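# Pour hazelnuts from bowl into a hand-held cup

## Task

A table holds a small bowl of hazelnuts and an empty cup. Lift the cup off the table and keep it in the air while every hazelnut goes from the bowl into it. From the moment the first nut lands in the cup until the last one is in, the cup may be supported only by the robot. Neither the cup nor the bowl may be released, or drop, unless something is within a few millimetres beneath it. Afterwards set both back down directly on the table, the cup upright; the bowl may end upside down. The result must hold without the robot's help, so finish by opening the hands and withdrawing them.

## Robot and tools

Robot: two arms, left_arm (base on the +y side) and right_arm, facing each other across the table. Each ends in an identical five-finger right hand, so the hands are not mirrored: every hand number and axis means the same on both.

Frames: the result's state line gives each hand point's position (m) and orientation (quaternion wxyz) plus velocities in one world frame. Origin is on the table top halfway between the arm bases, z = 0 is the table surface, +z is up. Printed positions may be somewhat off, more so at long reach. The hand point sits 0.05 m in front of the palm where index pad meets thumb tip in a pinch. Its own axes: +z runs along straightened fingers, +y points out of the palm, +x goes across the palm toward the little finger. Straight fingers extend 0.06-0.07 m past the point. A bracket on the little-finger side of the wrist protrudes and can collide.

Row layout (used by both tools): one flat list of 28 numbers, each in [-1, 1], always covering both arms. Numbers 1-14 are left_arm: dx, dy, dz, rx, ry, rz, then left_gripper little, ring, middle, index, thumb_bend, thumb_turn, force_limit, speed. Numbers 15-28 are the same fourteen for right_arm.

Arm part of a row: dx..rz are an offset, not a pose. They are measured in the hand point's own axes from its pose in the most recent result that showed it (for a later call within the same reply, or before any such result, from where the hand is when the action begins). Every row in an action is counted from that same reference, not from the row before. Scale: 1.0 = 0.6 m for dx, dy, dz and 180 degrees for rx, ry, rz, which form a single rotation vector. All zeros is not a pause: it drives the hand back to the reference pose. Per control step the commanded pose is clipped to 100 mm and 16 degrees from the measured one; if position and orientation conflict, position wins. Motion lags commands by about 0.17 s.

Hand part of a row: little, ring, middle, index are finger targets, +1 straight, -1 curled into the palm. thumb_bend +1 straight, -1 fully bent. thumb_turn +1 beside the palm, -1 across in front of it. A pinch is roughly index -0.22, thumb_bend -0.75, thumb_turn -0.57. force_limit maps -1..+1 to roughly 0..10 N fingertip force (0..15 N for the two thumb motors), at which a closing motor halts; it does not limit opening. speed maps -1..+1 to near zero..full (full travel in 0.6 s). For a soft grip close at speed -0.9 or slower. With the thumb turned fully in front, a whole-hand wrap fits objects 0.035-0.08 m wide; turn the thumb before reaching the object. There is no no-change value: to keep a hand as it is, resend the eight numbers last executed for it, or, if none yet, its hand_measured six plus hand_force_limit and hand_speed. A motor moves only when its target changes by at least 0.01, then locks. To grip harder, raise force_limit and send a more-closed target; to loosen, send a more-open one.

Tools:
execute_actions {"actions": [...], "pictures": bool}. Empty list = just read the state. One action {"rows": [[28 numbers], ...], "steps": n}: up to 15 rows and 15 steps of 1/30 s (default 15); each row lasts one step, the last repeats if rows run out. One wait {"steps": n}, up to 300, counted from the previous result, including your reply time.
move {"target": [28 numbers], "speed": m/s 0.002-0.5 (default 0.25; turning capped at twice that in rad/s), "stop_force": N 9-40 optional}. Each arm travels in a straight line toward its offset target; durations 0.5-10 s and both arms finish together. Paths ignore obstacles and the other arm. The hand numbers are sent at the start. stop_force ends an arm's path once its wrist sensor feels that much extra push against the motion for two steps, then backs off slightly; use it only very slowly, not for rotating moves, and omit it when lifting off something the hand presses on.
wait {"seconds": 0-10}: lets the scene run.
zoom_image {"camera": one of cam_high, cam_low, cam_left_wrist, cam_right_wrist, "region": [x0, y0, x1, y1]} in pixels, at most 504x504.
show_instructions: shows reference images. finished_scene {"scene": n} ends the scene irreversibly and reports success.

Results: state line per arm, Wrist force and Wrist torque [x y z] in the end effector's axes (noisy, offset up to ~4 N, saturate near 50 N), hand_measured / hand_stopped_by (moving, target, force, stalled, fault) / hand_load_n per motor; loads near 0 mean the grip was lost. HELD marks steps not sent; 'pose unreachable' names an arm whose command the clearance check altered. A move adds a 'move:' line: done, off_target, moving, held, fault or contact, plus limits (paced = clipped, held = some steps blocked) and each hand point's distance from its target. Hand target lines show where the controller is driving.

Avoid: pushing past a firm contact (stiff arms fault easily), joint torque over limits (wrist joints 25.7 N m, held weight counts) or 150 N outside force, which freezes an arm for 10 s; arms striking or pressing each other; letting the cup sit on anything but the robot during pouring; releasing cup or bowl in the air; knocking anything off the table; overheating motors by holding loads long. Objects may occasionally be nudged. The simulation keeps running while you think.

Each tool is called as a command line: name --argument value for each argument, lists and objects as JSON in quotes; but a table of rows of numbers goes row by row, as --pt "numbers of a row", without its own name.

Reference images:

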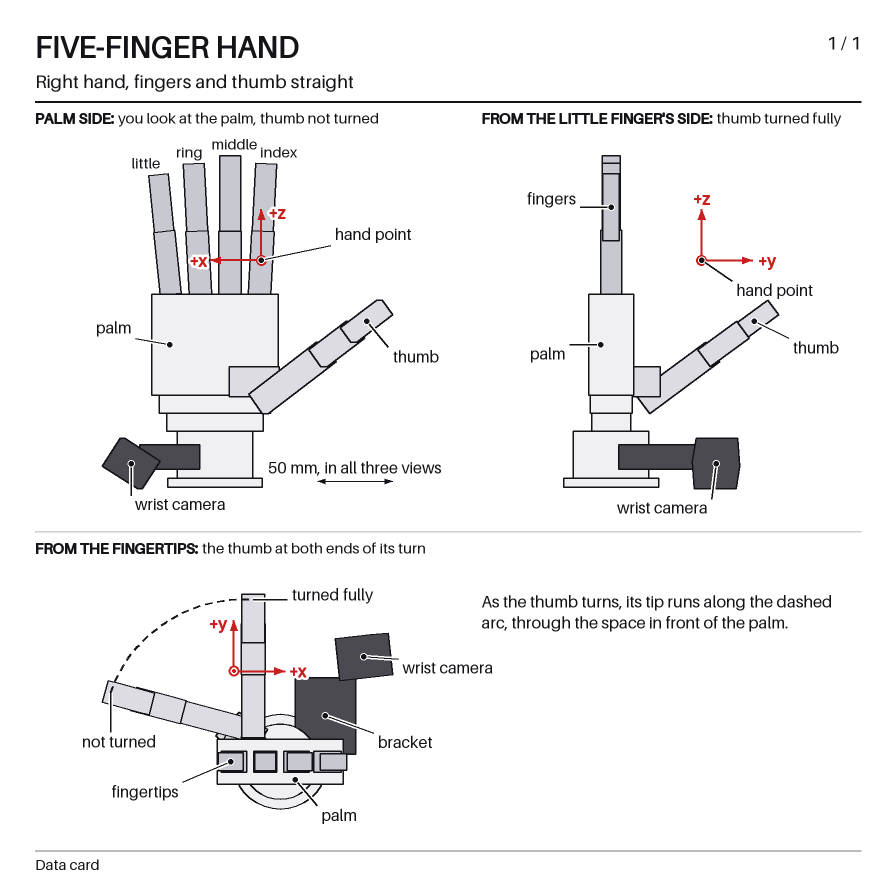

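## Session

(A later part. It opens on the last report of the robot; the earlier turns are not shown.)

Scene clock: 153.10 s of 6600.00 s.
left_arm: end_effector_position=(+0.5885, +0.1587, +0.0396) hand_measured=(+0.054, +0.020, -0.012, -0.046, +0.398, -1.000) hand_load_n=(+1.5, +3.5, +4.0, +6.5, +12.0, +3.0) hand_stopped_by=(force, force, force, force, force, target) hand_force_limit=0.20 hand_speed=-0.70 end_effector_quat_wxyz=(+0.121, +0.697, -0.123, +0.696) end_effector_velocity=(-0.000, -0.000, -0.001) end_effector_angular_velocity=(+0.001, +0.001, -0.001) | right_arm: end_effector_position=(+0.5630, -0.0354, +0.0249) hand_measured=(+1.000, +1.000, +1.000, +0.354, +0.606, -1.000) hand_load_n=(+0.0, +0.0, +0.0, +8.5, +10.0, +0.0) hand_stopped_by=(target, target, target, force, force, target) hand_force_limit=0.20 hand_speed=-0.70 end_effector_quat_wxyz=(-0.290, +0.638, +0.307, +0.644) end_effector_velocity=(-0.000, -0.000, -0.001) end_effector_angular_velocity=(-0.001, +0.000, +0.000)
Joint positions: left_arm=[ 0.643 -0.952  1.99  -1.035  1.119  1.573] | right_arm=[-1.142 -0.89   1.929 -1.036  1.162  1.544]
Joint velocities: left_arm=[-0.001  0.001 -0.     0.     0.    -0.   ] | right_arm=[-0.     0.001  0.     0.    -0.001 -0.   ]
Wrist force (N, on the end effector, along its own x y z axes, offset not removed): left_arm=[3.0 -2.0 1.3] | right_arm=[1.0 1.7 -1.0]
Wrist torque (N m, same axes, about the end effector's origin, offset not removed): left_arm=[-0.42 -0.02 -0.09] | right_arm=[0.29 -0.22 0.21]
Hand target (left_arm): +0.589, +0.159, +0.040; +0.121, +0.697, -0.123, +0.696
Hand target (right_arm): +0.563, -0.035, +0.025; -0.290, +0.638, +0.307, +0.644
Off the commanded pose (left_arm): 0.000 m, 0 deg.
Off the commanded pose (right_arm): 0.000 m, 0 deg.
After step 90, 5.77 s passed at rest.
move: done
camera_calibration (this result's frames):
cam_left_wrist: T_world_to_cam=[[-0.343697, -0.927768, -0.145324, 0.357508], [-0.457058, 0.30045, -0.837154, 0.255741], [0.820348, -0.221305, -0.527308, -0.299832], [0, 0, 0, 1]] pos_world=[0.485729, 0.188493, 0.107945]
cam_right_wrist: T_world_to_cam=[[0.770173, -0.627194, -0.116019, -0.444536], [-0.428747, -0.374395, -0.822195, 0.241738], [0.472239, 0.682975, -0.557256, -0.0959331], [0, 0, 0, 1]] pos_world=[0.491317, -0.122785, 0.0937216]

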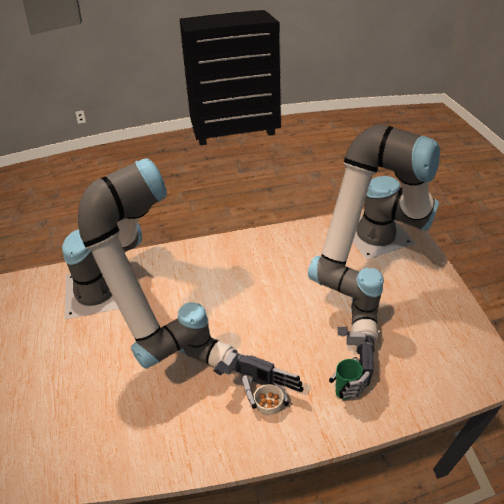

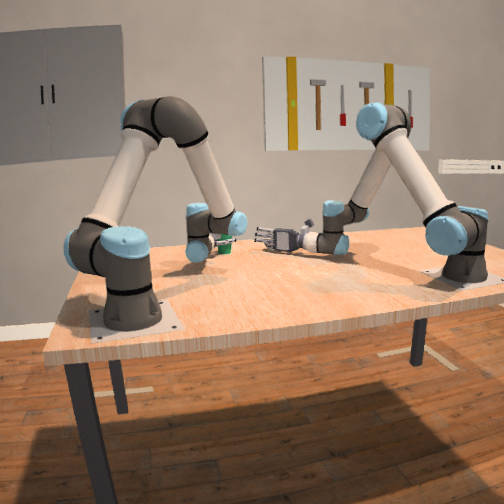

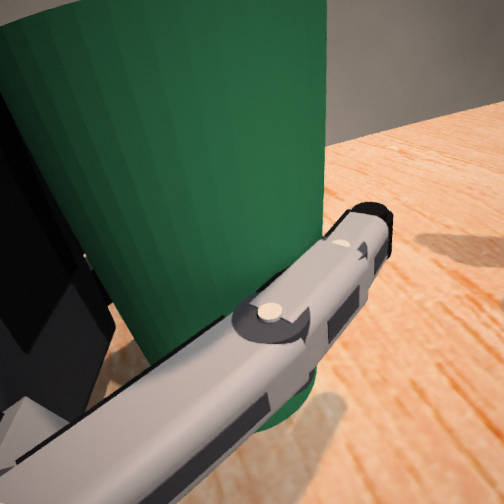

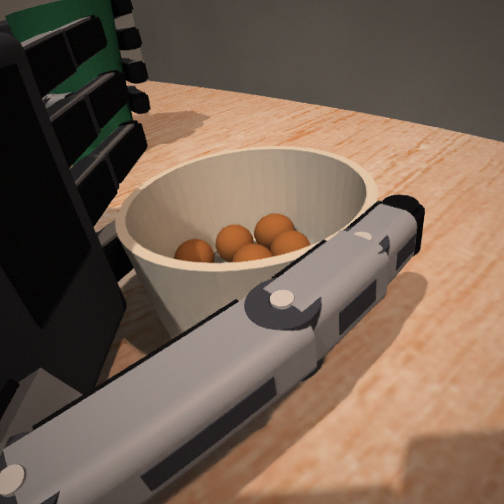

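move --target '[0.08,0,0,0,0,0,-1,-1,-1,-1,-0.5,-1,0.2,-0.7,0.37,0,0,0,0,0,1,1,1,-1,-0.5,-1,0.2,-0.7]' --speed 0.06

Scene clock: 164.33 s of 6600.00 s.
left_arm: end_effector_position=(+0.5886, +0.1584, +0.0876) hand_measured=(+0.054, +0.020, -0.012, -0.046, +0.398, -1.000) hand_load_n=(+1.0, +3.5, +4.0, +6.5, +12.0, +4.0) hand_stopped_by=(force, force, force, force, force, target) hand_force_limit=0.20 hand_speed=-0.70 end_effector_quat_wxyz=(+0.121, +0.697, -0.123, +0.696) end_effector_velocity=(+0.000, +0.001, +0.001) end_effector_angular_velocity=(-0.001, -0.001, +0.001) | right_arm: end_effector_position=(+0.5589, -0.0317, +0.2464) hand_measured=(+1.000, +1.000, +1.000, +0.354, +0.606, -1.000) hand_load_n=(+0.0, +0.0, +0.0, +8.5, +10.0, +0.0) hand_stopped_by=(target, target, target, force, force, target) hand_force_limit=0.20 hand_speed=-0.70 end_effector_quat_wxyz=(-0.290, +0.638, +0.307, +0.644) end_effector_velocity=(-0.000, -0.000, +0.004) end_effector_angular_velocity=(+0.001, -0.001, -0.001)
Joint positions: left_arm=[ 0.642 -1.055  1.98  -0.922  1.119  1.573] | right_arm=[-1.131 -1.274  1.788 -0.511  1.173  1.544]
Joint velocities: left_arm=[ 0.001 -0.003 -0.     0.002 -0.001 -0.   ] | right_arm=[ 0.    -0.005 -0.004  0.007  0.001  0.   ]
Wrist force (N, on the end effector, along its own x y z axes, offset not removed): left_arm=[-2.9 -0.6 -0.1] | right_arm=[1.0 0.5 0.7]
Wrist torque (N m, same axes, about the end effector's origin, offset not removed): left_arm=[-0.26 0.28 -0.13] | right_arm=[0.15 -0.39 0.10]
Hand target (left_arm): +0.589, +0.158, +0.088; +0.121, +0.697, -0.123, +0.696
Hand target (right_arm): +0.559, -0.032, +0.247; -0.290, +0.638, +0.307, +0.644
Off the commanded pose (left_arm): 0.000 m, 0 deg.
Off the commanded pose (right_arm): 0.001 m, 0 deg.
After step 90, 4.10 s passed at rest.
move: done
camera_calibration (this result's frames):
cam_left_wrist: T_world_to_cam=[[-0.343696, -0.927768, -0.145327, 0.364235], [-0.457054, 0.300452, -0.837156, 0.296034], [0.82035, -0.221305, -0.527304, -0.274676], [0, 0, 0, 1]] pos_world=[0.48582, 0.188195, 0.155922]
cam_right_wrist: T_world_to_cam=[[0.770166, -0.62718, -0.116145, -0.413345], [-0.428804, -0.374301, -0.822208, 0.423498], [0.472199, 0.68304, -0.557211, 0.0268587], [0, 0, 0, 1]] pos_world=[0.487259, -0.119072, 0.315161]

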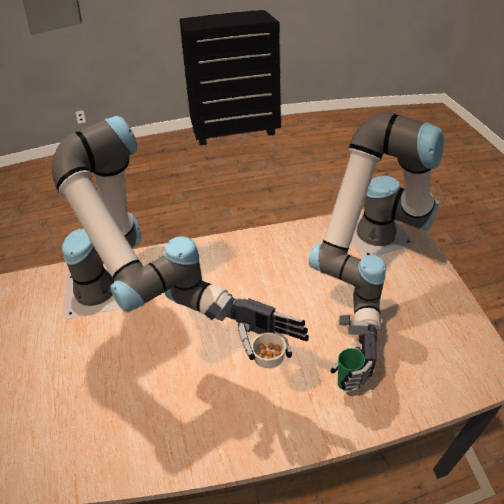

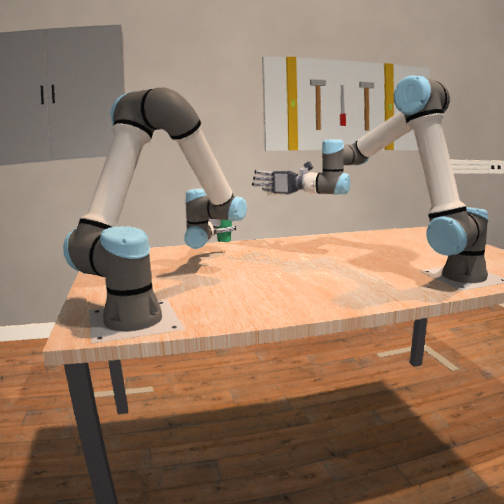

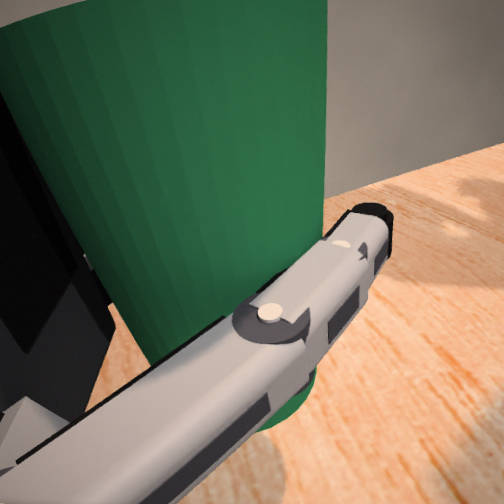

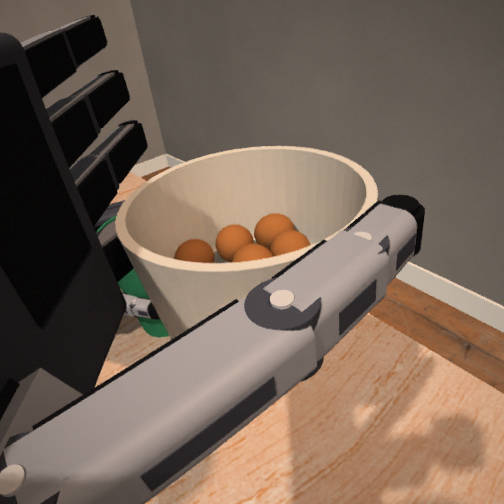

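move --target '[0,0.125,0.045,0,0,0,-1,-1,-1,-1,-0.5,-1,0.2,-0.7,0.04,-0.167,0.193,0,0,0.22,1,1,1,-1,-0.5,-1,0.2,-0.7]' --speed 0.05

zoom_image --camera "cam_high" --region '[230, 260, 410, 420]'

zoom_image --camera "cam_low" --region '[170, 130, 350, 270]'

Scene clock: 193.57 s of 6600.00 s.
left_arm: end_effector_position=(+0.5885, +0.0788, +0.0871) hand_measured=(+0.054, +0.020, -0.012, -0.046, +0.398, -1.000) hand_load_n=(+1.0, +3.5, +4.0, +6.5, +12.0, +4.0) hand_stopped_by=(force, force, force, force, force, target) hand_force_limit=0.20 hand_speed=-0.70 end_effector_quat_wxyz=(+0.121, +0.697, -0.123, +0.696) end_effector_velocity=(+0.000, -0.001, -0.000) end_effector_angular_velocity=(-0.000, +0.001, +0.000) | right_arm: end_effector_position=(+0.5563, +0.1215, +0.2677) hand_measured=(+1.000, +1.000, +1.000, +0.354, +0.606, -1.000) hand_load_n=(+0.0, +0.0, +0.0, +8.0, +10.0, +0.0) hand_stopped_by=(target, target, target, force, force, target) hand_force_limit=0.20 hand_speed=-0.70 end_effector_quat_wxyz=(-0.490, +0.704, +0.073, +0.508) end_effector_velocity=(-0.001, +0.003, +0.001) end_effector_angular_velocity=(+0.007, +0.008, +0.002)
Joint positions: left_arm=[ 0.53  -0.983  1.845 -0.859  1.007  1.572] | right_arm=[-0.941 -1.07   1.343 -0.27   1.363  2.234]
Joint velocities: left_arm=[-0.001  0.002 -0.002  0.001 -0.002 -0.001] | right_arm=[ 0.003  0.003 -0.008  0.004  0.     0.011]
Wrist force (N, on the end effector, along its own x y z axes, offset not removed): left_arm=[-2.8 -0.8 -0.6] | right_arm=[-0.8 2.5 -1.6]
Wrist torque (N m, same axes, about the end effector's origin, offset not removed): left_arm=[-0.27 0.29 -0.15] | right_arm=[0.39 -0.11 0.05]
Hand target (left_arm): +0.589, +0.079, +0.087; +0.121, +0.697, -0.123, +0.696
Hand target (right_arm): +0.556, +0.122, +0.268; -0.491, +0.704, +0.073, +0.508
Off the commanded pose (left_arm): 0.000 m, 0 deg.
Off the commanded pose (right_arm): 0.001 m, 0 deg.
After step 90, 19.00 s passed at rest.
move: done
camera_calibration (this result's frames):
cam_left_wrist: T_world_to_cam=[[-0.343723, -0.927787, -0.145141, 0.290277], [-0.457184, 0.300335, -0.837127, 0.319558], [0.820266, -0.221384, -0.527401, -0.292426], [0, 0, 0, 1]] pos_world=[0.485739, 0.108602, 0.155416]
cam_right_wrist: T_world_to_cam=[[0.538829, -0.434915, -0.721465, -0.0453933], [-0.814234, -0.0492108, -0.578448, 0.606897], [0.216072, 0.899126, -0.380639, 0.00439365], [0, 0, 0, 1]] pos_world=[0.517666, 0.00617321, 0.319981]

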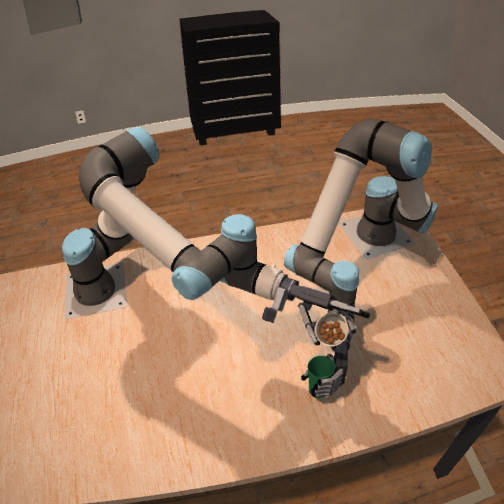

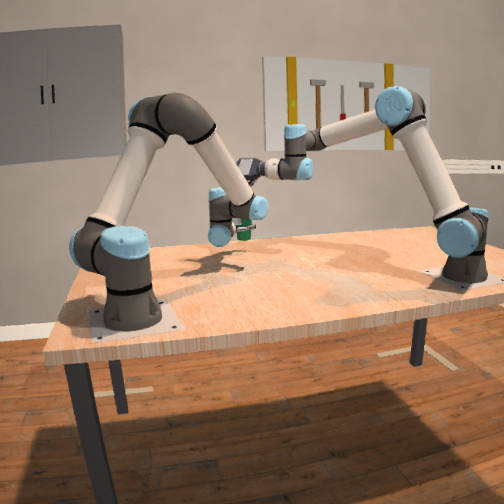

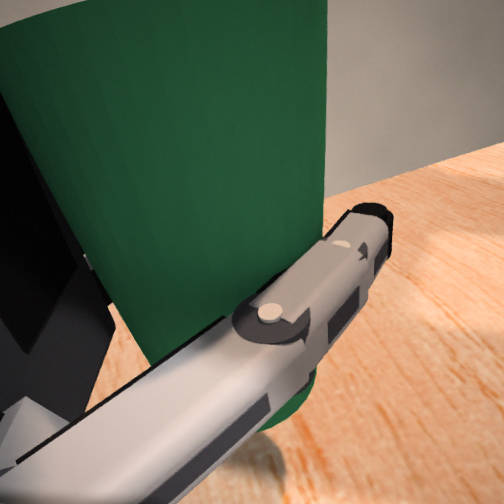

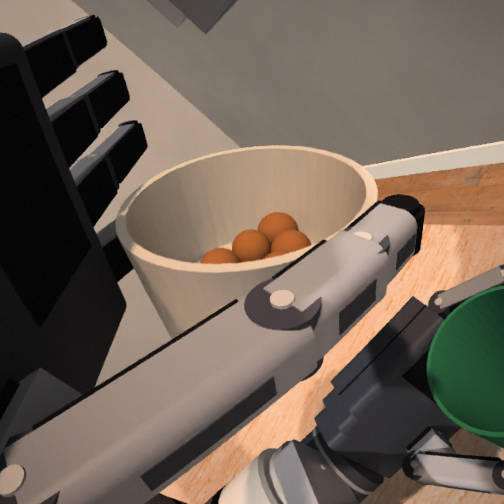

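Region (230, 260, 410, 420) of cam_high's 504x504 image, scaled by 2.800, with more detail than that image has.

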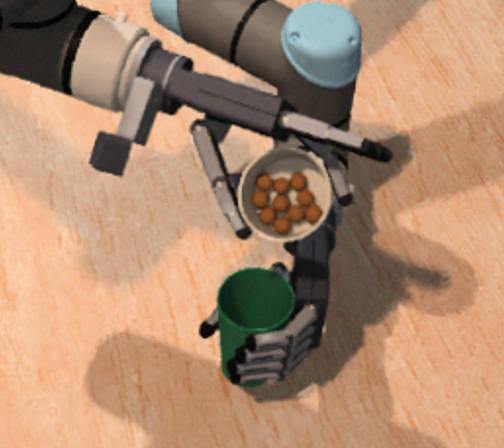

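Region (170, 130, 350, 270) of cam_low's 504x504 image, scaled by 2.800, with more detail than that image has.

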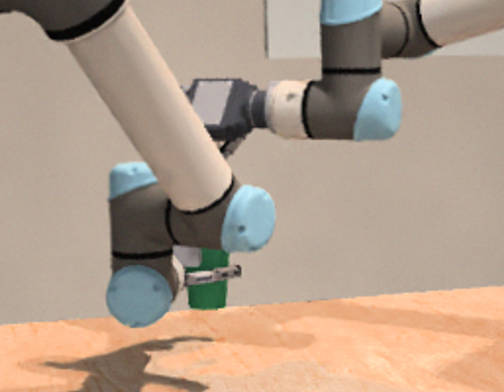

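move --target '[0,0.017,-0.032,-0.28,0,0,-1,-1,-1,-1,-0.5,-1,0.2,-0.7,0,0,0,0,0,0,1,1,1,-1,-0.5,-1,0.2,-0.7]' --speed 0.1

zoom_image --camera "cam_high" --region '[230, 260, 410, 420]'

zoom_image --camera "cam_low" --region '[170, 130, 350, 270]'

Scene clock: 216.90 s of 6600.00 s.
left_arm: end_effector_position=(+0.5670, +0.0761, +0.0870) hand_measured=(+0.054, +0.020, -0.012, -0.046, +0.398, -1.000) hand_load_n=(+1.0, +3.5, +4.0, +6.5, +12.0, +4.0) hand_stopped_by=(force, force, force, force, force, target) hand_force_limit=0.20 hand_speed=-0.70 end_effector_quat_wxyz=(+0.405, +0.580, -0.407, +0.577) end_effector_velocity=(+0.000, +0.001, -0.000) end_effector_angular_velocity=(+0.001, +0.001, -0.014) | right_arm: end_effector_position=(+0.5563, +0.1215, +0.2677) hand_measured=(+1.000, +1.000, +1.000, +0.354, +0.606, -1.000) hand_load_n=(+0.0, +0.0, +0.0, +8.0, +10.0, +0.0) hand_stopped_by=(target, target, target, force, force, target) hand_force_limit=0.20 hand_speed=-0.70 end_effector_quat_wxyz=(-0.490, +0.704, +0.073, +0.508) end_effector_velocity=(+0.000, -0.000, +0.000) end_effector_angular_velocity=(+0.000, -0.000, +0.000)
Joint positions: left_arm=[ 0.89  -0.819  1.523 -0.698  2.245  1.575] | right_arm=[-0.941 -1.07   1.343 -0.27   1.363  2.234]
Joint velocities: left_arm=[ 0.005  0.006 -0.013  0.008  0.019  0.   ] | right_arm=[-0.    -0.     0.    -0.    -0.001  0.   ]
Wrist force (N, on the end effector, along its own x y z axes, offset not removed): left_arm=[-3.0 -1.3 0.2] | right_arm=[1.9 1.9 -0.5]
Wrist torque (N m, same axes, about the end effector's origin, offset not removed): left_arm=[-0.38 0.33 -0.16] | right_arm=[0.26 -0.41 0.30]
Hand target (left_arm): +0.567, +0.076, +0.087; +0.406, +0.580, -0.408, +0.577
Hand target (right_arm): +0.556, +0.121, +0.268; -0.490, +0.704, +0.073, +0.508
Off the commanded pose (left_arm): 0.000 m, 0 deg.
Off the commanded pose (right_arm): 0.000 m, 0 deg.
After step 90, 15.53 s passed at rest.
move: done
camera_calibration (this result's frames):
cam_left_wrist: T_world_to_cam=[[-0.933837, -0.328167, -0.142318, 0.569116], [-0.0640459, 0.544842, -0.836089, 0.0687868], [0.351917, -0.771656, -0.529812, 0.0322389], [0, 0, 0, 1]] pos_world=[0.524522, 0.174164, 0.155588]
cam_right_wrist: T_world_to_cam=[[0.538827, -0.434914, -0.721467, -0.0453919], [-0.814235, -0.0492099, -0.578446, 0.606897], [0.216071, 0.899126, -0.380638, 0.00439324], [0, 0, 0, 1]] pos_world=[0.517666, 0.00617368, 0.31998]

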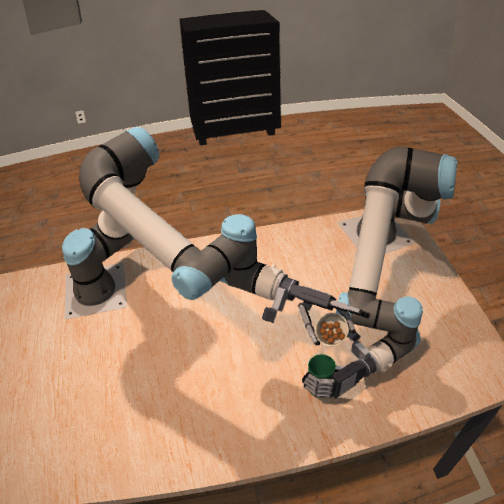

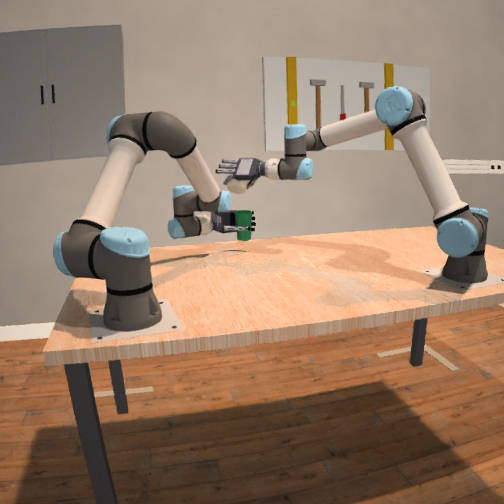

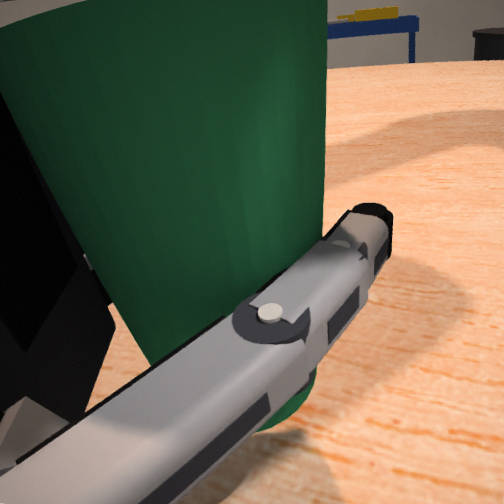

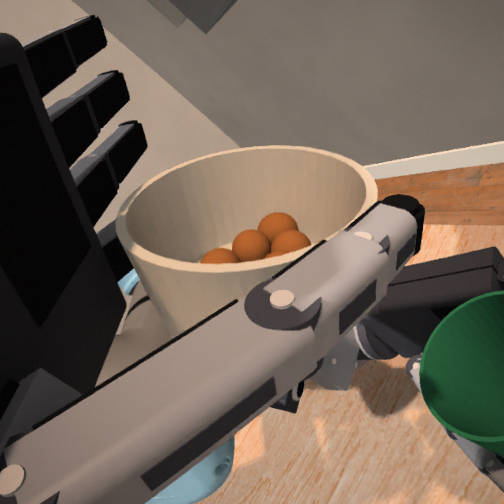

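Region (230, 260, 410, 420) of cam_high's 504x504 image, scaled by 2.800, with more detail than that image has.

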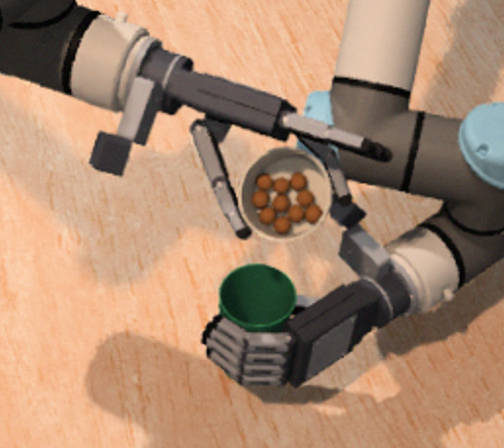

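Region (170, 130, 350, 270) of cam_low's 504x504 image, scaled by 2.800, with more detail than that image has.

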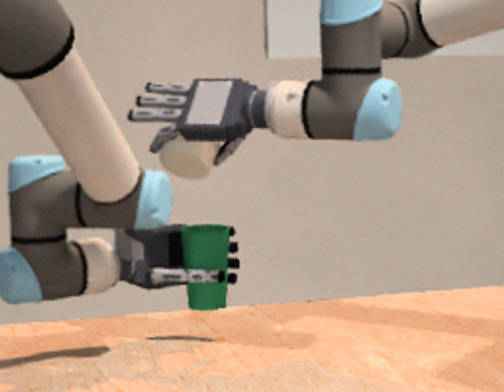

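move --target '[0,0,0,0,0,0,-1,-1,-1,-1,-0.5,-1,0.2,-0.7,-0.051,0.043,0,0,0,0.1,1,1,1,-1,-0.5,-1,0.2,-0.7]' --speed 0.04

zoom_image --camera "cam_high" --region '[230, 260, 410, 420]'

zoom_image --camera "cam_low" --region '[170, 130, 350, 270]'

Scene clock: 229.40 s of 6600.00 s.
left_arm: end_effector_position=(+0.5670, +0.0761, +0.0870) hand_measured=(+0.054, +0.020, -0.012, -0.046, +0.398, -1.000) hand_load_n=(+1.0, +3.5, +4.0, +6.5, +12.0, +4.0) hand_stopped_by=(force, force, force, force, force, target) hand_force_limit=0.20 hand_speed=-0.70 end_effector_quat_wxyz=(+0.405, +0.580, -0.407, +0.577) end_effector_velocity=(+0.000, -0.000, +0.001) end_effector_angular_velocity=(-0.000, -0.002, +0.001) | right_arm: end_effector_position=(+0.5573, +0.1205, +0.2280) hand_measured=(+1.000, +1.000, +1.000, +0.354, +0.606, -1.000) hand_load_n=(+0.0, +0.0, +0.0, +8.0, +10.0, -0.5) hand_stopped_by=(target, target, target, force, force, target) hand_force_limit=0.20 hand_speed=-0.70 end_effector_quat_wxyz=(-0.563, +0.707, -0.037, +0.425) end_effector_velocity=(-0.000, -0.000, -0.000) end_effector_angular_velocity=(+0.011, +0.010, -0.000)
Joint positions: left_arm=[ 0.89  -0.819  1.523 -0.698  2.245  1.575] | right_arm=[-0.977 -1.045  1.395 -0.347  1.327  2.547]
Joint velocities: left_arm=[-0.001 -0.001  0.     0.    -0.002  0.001] | right_arm=[-0.002 -0.001  0.003 -0.004 -0.001  0.015]
Wrist force (N, on the end effector, along its own x y z axes, offset not removed): left_arm=[-2.0 -1.5 -0.4] | right_arm=[1.6 -0.1 -0.2]
Wrist torque (N m, same axes, about the end effector's origin, offset not removed): left_arm=[-0.38 0.18 -0.15] | right_arm=[-0.09 -0.41 0.07]
Hand target (left_arm): +0.567, +0.076, +0.087; +0.405, +0.580, -0.407, +0.577
Hand target (right_arm): +0.557, +0.121, +0.228; -0.564, +0.707, -0.038, +0.425
Off the commanded pose (left_arm): 0.000 m, 0 deg.
Off the commanded pose (right_arm): 0.000 m, 0 deg.
After step 90, 5.30 s passed at rest.
move: done
camera_calibration (this result's frames):
cam_left_wrist: T_world_to_cam=[[-0.933841, -0.328156, -0.142318, 0.569117], [-0.0640403, 0.544843, -0.836089, 0.0687834], [0.351909, -0.77166, -0.529812, 0.032244], [0, 0, 0, 1]] pos_world=[0.524523, 0.174165, 0.155588]
cam_right_wrist: T_world_to_cam=[[0.343094, -0.271002, -0.899358, 0.0548184], [-0.928398, 0.0476222, -0.368522, 0.588781], [0.1427, 0.9614, -0.235259, -0.00992099], [0, 0, 0, 1]] pos_world=[0.529231, -0.00364512, 0.263946]

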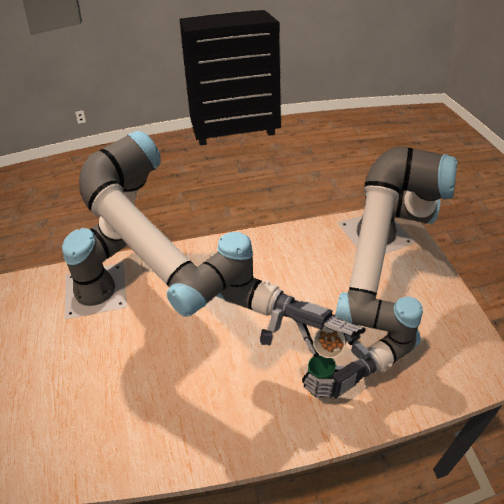

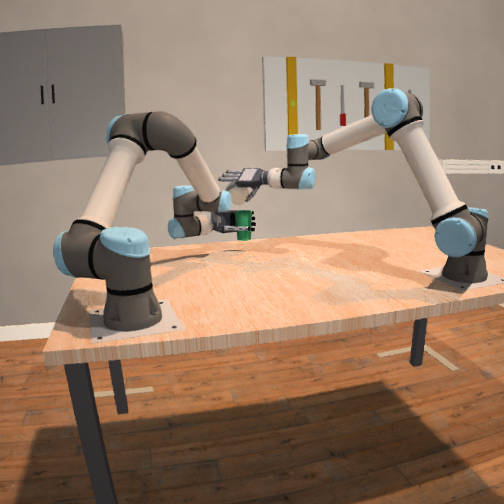

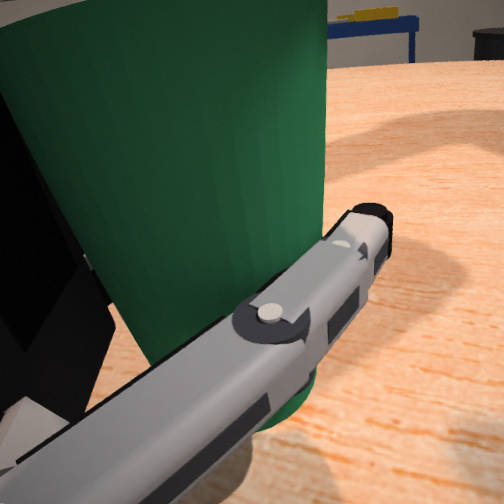

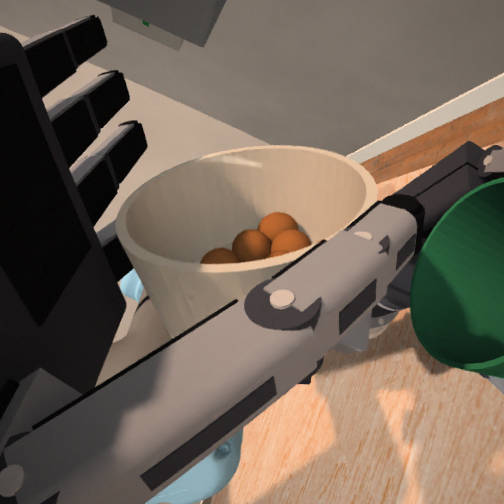

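Region (230, 260, 410, 420) of cam_high's 504x504 image, scaled by 2.800, with more detail than that image has.

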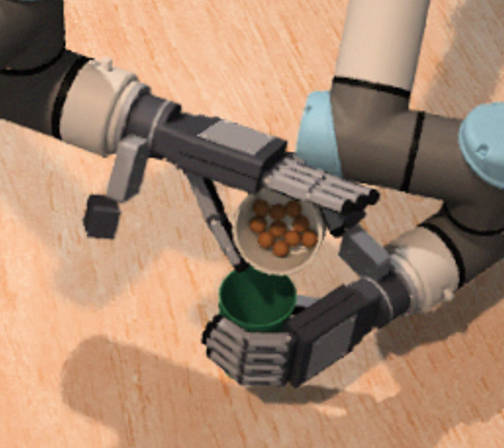

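Region (170, 130, 350, 270) of cam_low's 504x504 image, scaled by 2.800, with more detail than that image has.

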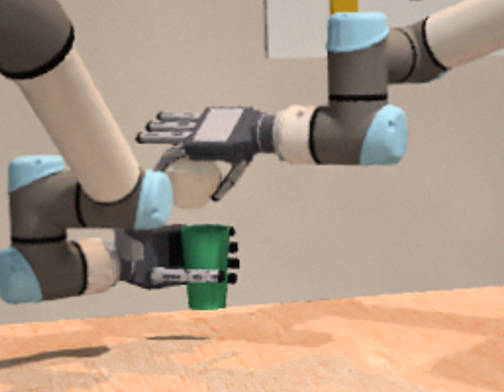

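move --target '[0,0,0,0,0,0,-1,-1,-1,-1,-0.5,-1,0.2,-0.7,0,0,-0.02,0,0,0.13,1,1,1,-1,-0.5,-1,0.2,-0.7]' --speed 0.03

zoom_image --camera "cam_high" --region '[230, 260, 410, 420]'

zoom_image --camera "cam_low" --region '[170, 130, 350, 270]'

Scene clock: 252.53 s of 6600.00 s.
left_arm: end_effector_position=(+0.5670, +0.0761, +0.0870) hand_measured=(+0.054, +0.020, -0.012, -0.046, +0.398, -1.000) hand_load_n=(+1.0, +3.5, +4.0, +6.5, +12.0, +4.0) hand_stopped_by=(force, force, force, force, force, target) hand_force_limit=0.20 hand_speed=-0.70 end_effector_quat_wxyz=(+0.405, +0.580, -0.407, +0.577) end_effector_velocity=(-0.000, +0.000, -0.002) end_effector_angular_velocity=(+0.002, +0.000, +0.000) | right_arm: end_effector_position=(+0.5496, +0.1115, +0.2279) hand_measured=(+1.000, +1.000, +1.000, +0.354, +0.606, -1.000) hand_load_n=(+0.0, +0.0, +0.0, +8.0, +10.0, -1.0) hand_stopped_by=(target, target, target, force, force, target) hand_force_limit=0.20 hand_speed=-0.70 end_effector_quat_wxyz=(+0.638, -0.685, +0.179, -0.303) end_effector_velocity=(-0.000, -0.000, +0.001) end_effector_angular_velocity=(+0.010, +0.010, +0.000)
Joint positions: left_arm=[ 0.89  -0.819  1.523 -0.698  2.245  1.575] | right_arm=[-1.028 -1.068  1.437 -0.366  1.276  2.953]
Joint velocities: left_arm=[ 0.     0.003 -0.     0.    -0.     0.002] | right_arm=[-0.002 -0.002  0.002 -0.001 -0.003  0.015]
Wrist force (N, on the end effector, along its own x y z axes, offset not removed): left_arm=[-1.6 -0.5 1.3] | right_arm=[2.5 0.4 -0.2]
Wrist torque (N m, same axes, about the end effector's origin, offset not removed): left_arm=[-0.23 0.03 -0.04] | right_arm=[-0.08 -0.60 0.20]
Hand target (left_arm): +0.567, +0.076, +0.087; +0.405, +0.580, -0.407, +0.577
Hand target (right_arm): +0.550, +0.111, +0.228; +0.638, -0.685, +0.180, -0.302
Off the commanded pose (left_arm): 0.000 m, 0 deg.
Off the commanded pose (right_arm): 0.000 m, 0 deg.
After step 90, 13.13 s passed at rest.
move: done
camera_calibration (this result's frames):
cam_left_wrist: T_world_to_cam=[[-0.933837, -0.328166, -0.142318, 0.569116], [-0.0640459, 0.544842, -0.836089, 0.0687868], [0.351917, -0.771657, -0.529812, 0.032239], [0, 0, 0, 1]] pos_world=[0.524522, 0.174164, 0.155588]
cam_right_wrist: T_world_to_cam=[[0.0433474, -0.0192613, -0.998874, 0.214349], [-0.993583, 0.103719, -0.0451177, 0.537938], [0.104471, 0.99442, -0.0146417, -0.0330403], [0, 0, 0, 1]] pos_world=[0.528647, -0.0188098, 0.237895]

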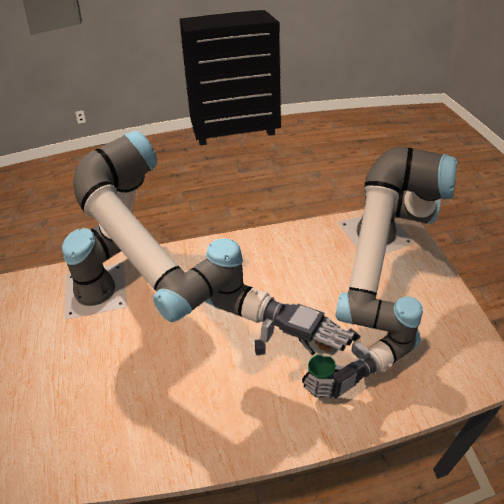

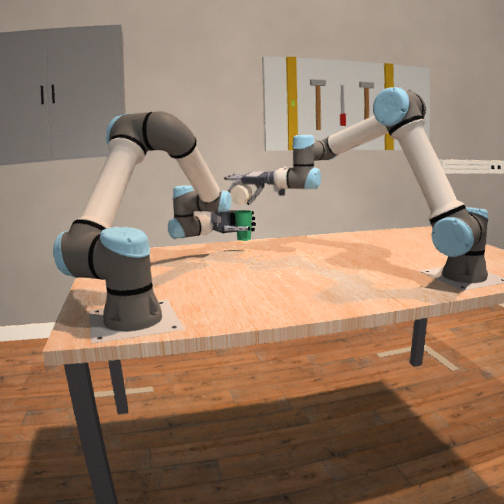

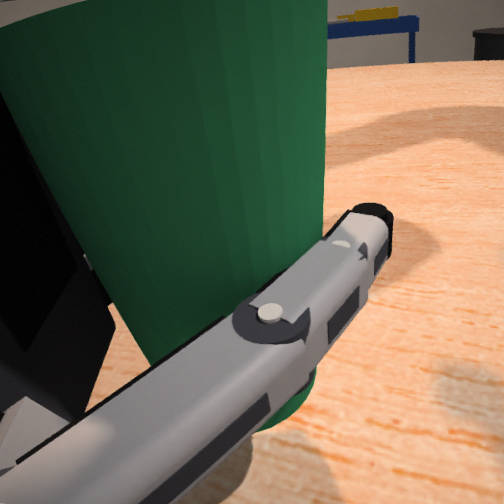

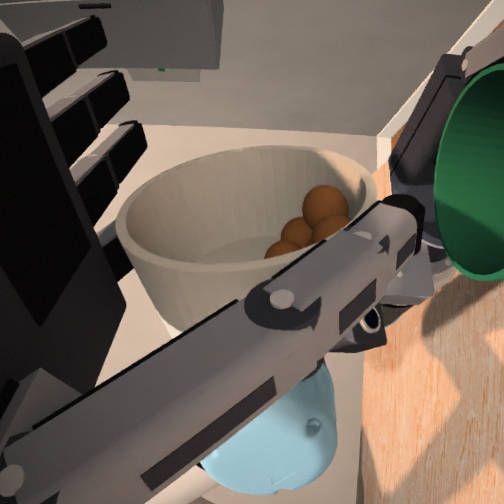

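Region (230, 260, 410, 420) of cam_high's 504x504 image, scaled by 2.800, with more detail than that image has.

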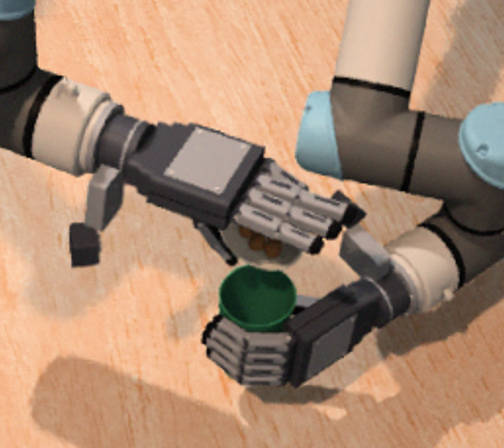

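Region (170, 130, 350, 270) of cam_low's 504x504 image, scaled by 2.800, with more detail than that image has.

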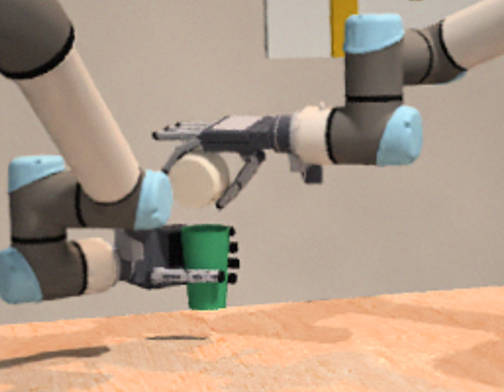

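move --target '[0,0,0,0,0,0,-1,-1,-1,-1,-0.5,-1,0.2,-0.7,0.02,0.02,0,0,0,0,1,1,1,-1,-0.5,-1,0.2,-0.7]' --speed 0.01

move --target '[0,0,0,0,0,0,-1,-1,-1,-1,-0.5,-1,0.2,-0.7,0.008,0,0,0,0,0.1,1,1,1,-1,-0.5,-1,0.2,-0.7]' --speed 0.02

zoom_image --camera "cam_high" --region '[230, 260, 410, 420]'

zoom_image --camera "cam_low" --region '[170, 130, 350, 270]'

Scene clock: 263.33 s of 6600.00 s.
left_arm: end_effector_position=(+0.5670, +0.0761, +0.0870) hand_measured=(+0.054, +0.020, -0.012, -0.046, +0.398, -1.000) hand_load_n=(+1.0, +3.5, +4.0, +6.5, +12.0, +4.0) hand_stopped_by=(force, force, force, force, force, target) hand_force_limit=0.20 hand_speed=-0.70 end_effector_quat_wxyz=(+0.405, +0.580, -0.407, +0.577) end_effector_velocity=(+0.001, +0.000, +0.001) end_effector_angular_velocity=(-0.000, -0.003, +0.001) | right_arm: end_effector_position=(+0.5602, +0.1026, +0.2185) hand_measured=(+1.000, +1.000, +1.000, +0.354, +0.606, -1.000) hand_load_n=(+0.0, +0.0, +0.0, +8.0, +10.0, -1.0) hand_stopped_by=(target, target, target, force, force, target) hand_force_limit=0.20 hand_speed=-0.70 end_effector_quat_wxyz=(+0.638, -0.685, +0.179, -0.303) end_effector_velocity=(+0.001, -0.001, -0.001) end_effector_angular_velocity=(+0.000, -0.000, +0.001)
Joint positions: left_arm=[ 0.89  -0.819  1.523 -0.698  2.245  1.575] | right_arm=[-1.051 -1.057  1.446 -0.386  1.253  2.953]
Joint velocities: left_arm=[ 0.001 -0.002 -0.    -0.    -0.     0.001] | right_arm=[-0.003  0.001  0.001 -0.003 -0.004 -0.   ]
Wrist force (N, on the end effector, along its own x y z axes, offset not removed): left_arm=[-1.7 -0.7 -1.5] | right_arm=[1.2 0.0 -0.2]
Wrist torque (N m, same axes, about the end effector's origin, offset not removed): left_arm=[-0.19 0.17 -0.14] | right_arm=[-0.13 -0.37 0.09]
Hand target (left_arm): +0.567, +0.076, +0.087; +0.405, +0.580, -0.407, +0.577
Hand target (right_arm): +0.560, +0.102, +0.218; +0.638, -0.685, +0.179, -0.303
Off the commanded pose (left_arm): 0.000 m, 0 deg.
Off the commanded pose (right_arm): 0.000 m, 0 deg.
After step 120, 4.87 s passed at rest.
move: done
camera_calibration (this result's frames):
cam_left_wrist: T_world_to_cam=[[-0.933841, -0.328154, -0.142322, 0.569116], [-0.0640336, 0.54484, -0.836092, 0.0687838], [0.35191, -0.771663, -0.529807, 0.032244], [0, 0, 0, 1]] pos_world=[0.524521, 0.174163, 0.155591]
cam_right_wrist: T_world_to_cam=[[0.0432995, -0.0192191, -0.998877, 0.204357], [-0.993584, 0.103729, -0.0450659, 0.548892], [0.104479, 0.99442, -0.0146043, -0.0254907], [0, 0, 0, 1]] pos_world=[0.539185, -0.0276601, 0.228492]

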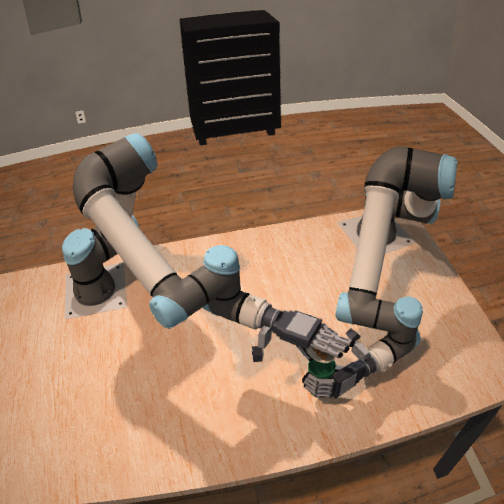

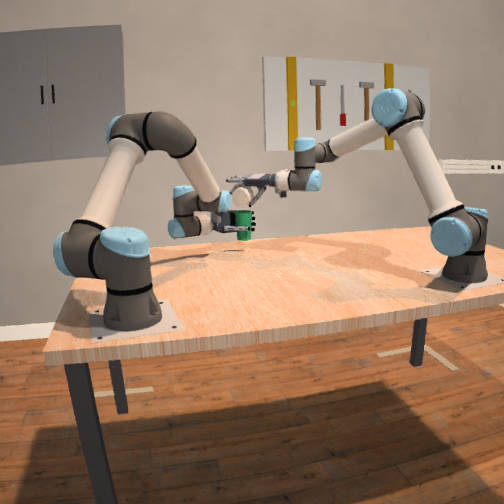

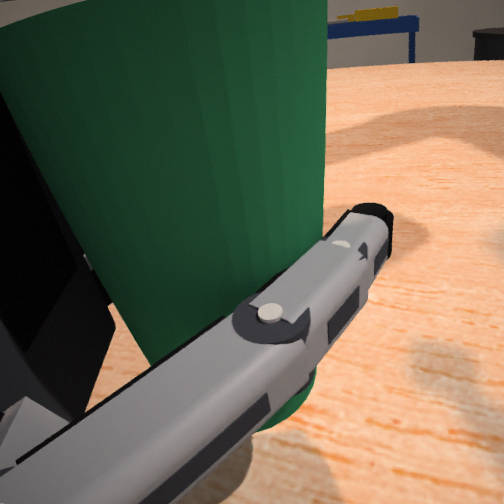

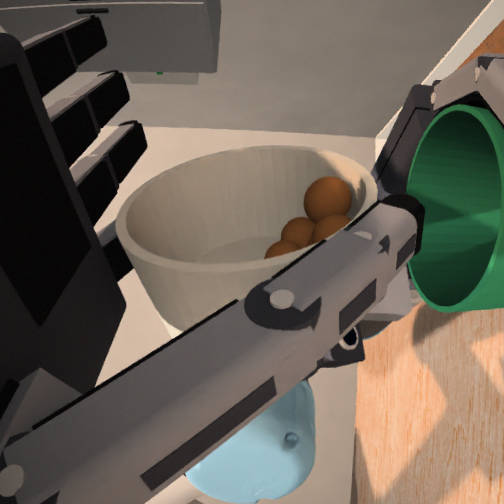

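Scene clock: 271.40 s of 6600.00 s.
left_arm: end_effector_position=(+0.5670, +0.0761, +0.0870) hand_measured=(+0.054, +0.020, -0.012, -0.046, +0.398, -1.000) hand_load_n=(+1.0, +3.5, +4.0, +6.5, +12.0, +4.0) hand_stopped_by=(force, force, force, force, force, target) hand_force_limit=0.20 hand_speed=-0.70 end_effector_quat_wxyz=(+0.405, +0.580, -0.407, +0.577) end_effector_velocity=(-0.000, -0.000, -0.000) end_effector_angular_velocity=(+0.000, -0.001, -0.000) | right_arm: end_effector_position=(+0.5638, +0.0996, +0.2194) hand_measured=(+1.000, +1.000, +1.000, +0.354, +0.606, -1.000) hand_load_n=(+0.0, +0.0, +0.0, +8.0, +10.0, -1.0) hand_stopped_by=(target, target, target, force, force, target) hand_force_limit=0.20 hand_speed=-0.70 end_effector_quat_wxyz=(+0.677, -0.649, +0.284, -0.200) end_effector_velocity=(+0.000, -0.000, -0.001) end_effector_angular_velocity=(+0.006, +0.009, +0.000)
Joint positions: left_arm=[ 0.89  -0.819  1.523 -0.698  2.245  1.575] | right_arm=[-1.09  -1.044  1.448 -0.401  1.214  3.266]
Joint velocities: left_arm=[-0.     0.    -0.    -0.     0.     0.001] | right_arm=[-0.001  0.001  0.    -0.001 -0.002  0.01 ]
Wrist force (N, on the end effector, along its own x y z axes, offset not removed): left_arm=[-1.7 -0.8 0.5] | right_arm=[2.9 -0.5 -0.1]
Wrist torque (N m, same axes, about the end effector's origin, offset not removed): left_arm=[-0.33 -0.01 -0.05] | right_arm=[-0.28 -0.45 0.09]
Hand target (left_arm): +0.567, +0.076, +0.087; +0.405, +0.580, -0.407, +0.577
Hand target (right_arm): +0.564, +0.100, +0.219; +0.677, -0.649, +0.284, -0.199
Off the commanded pose (left_arm): 0.000 m, 0 deg.
Off the commanded pose (right_arm): 0.000 m, 0 deg.
move: done
camera_calibration (this result's frames):
cam_left_wrist: T_world_to_cam=[[-0.933841, -0.328155, -0.142322, 0.569116], [-0.0640338, 0.54484, -0.836092, 0.0687839], [0.35191, -0.771663, -0.529807, 0.0322438], [0, 0, 0, 1]] pos_world=[0.524521, 0.174163, 0.15559]
cam_right_wrist: T_world_to_cam=[[-0.19371, 0.180292, -0.96435, 0.311187], [-0.973345, 0.0877061, 0.211914, 0.486625], [0.122786, 0.979695, 0.158497, -0.0697486], [0, 0, 0, 1]] pos_world=[0.542498, -0.0304522, 0.208026]

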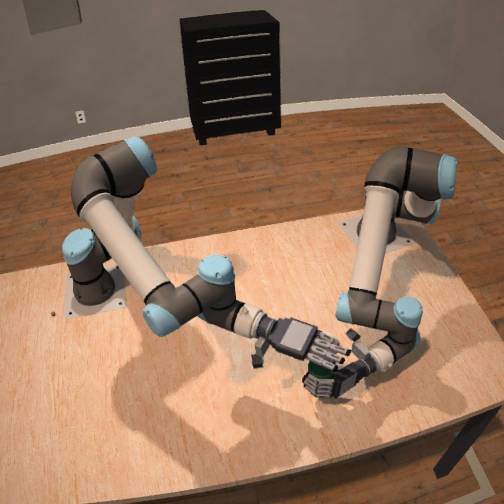

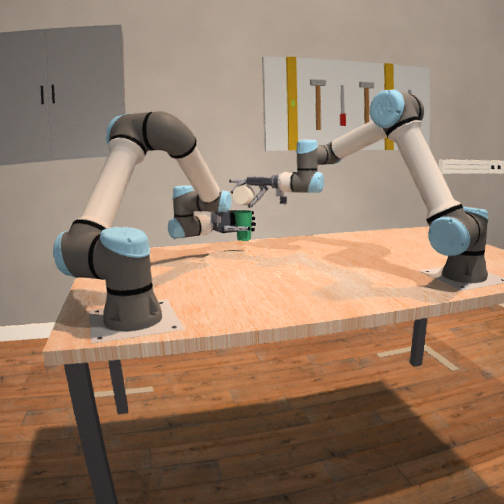

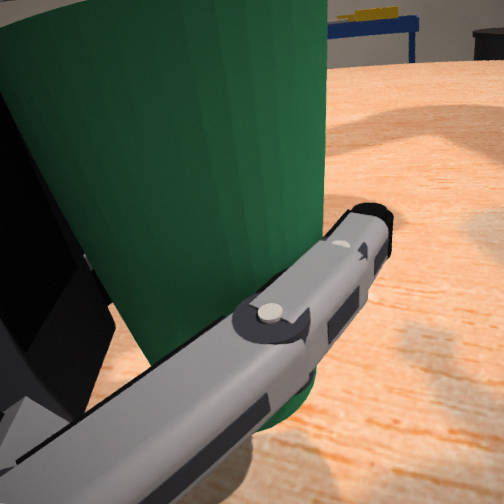

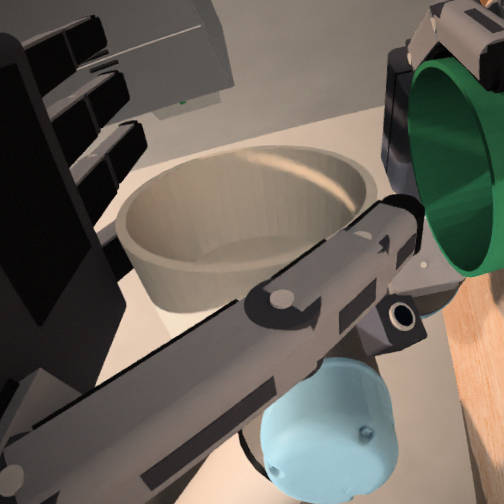

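Region (230, 260, 410, 420) of cam_high's 504x504 image, scaled by 2.800, with more detail than that image has.

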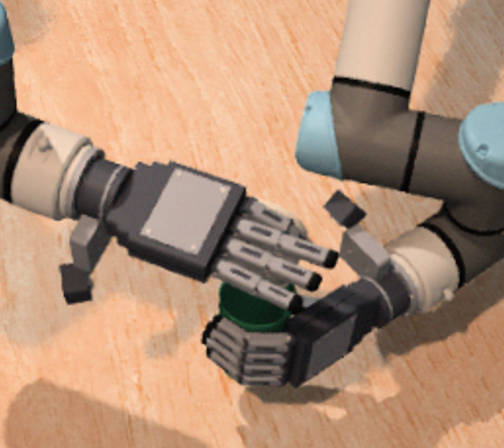

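Region (170, 130, 350, 270) of cam_low's 504x504 image, scaled by 2.800, with more detail than that image has.

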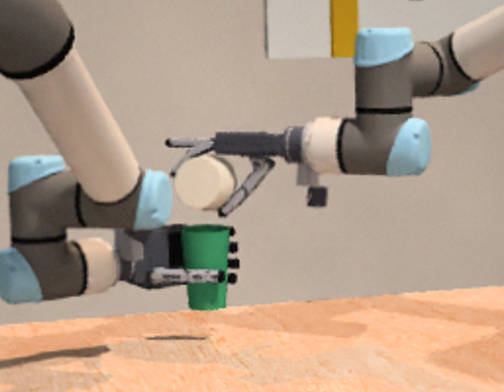

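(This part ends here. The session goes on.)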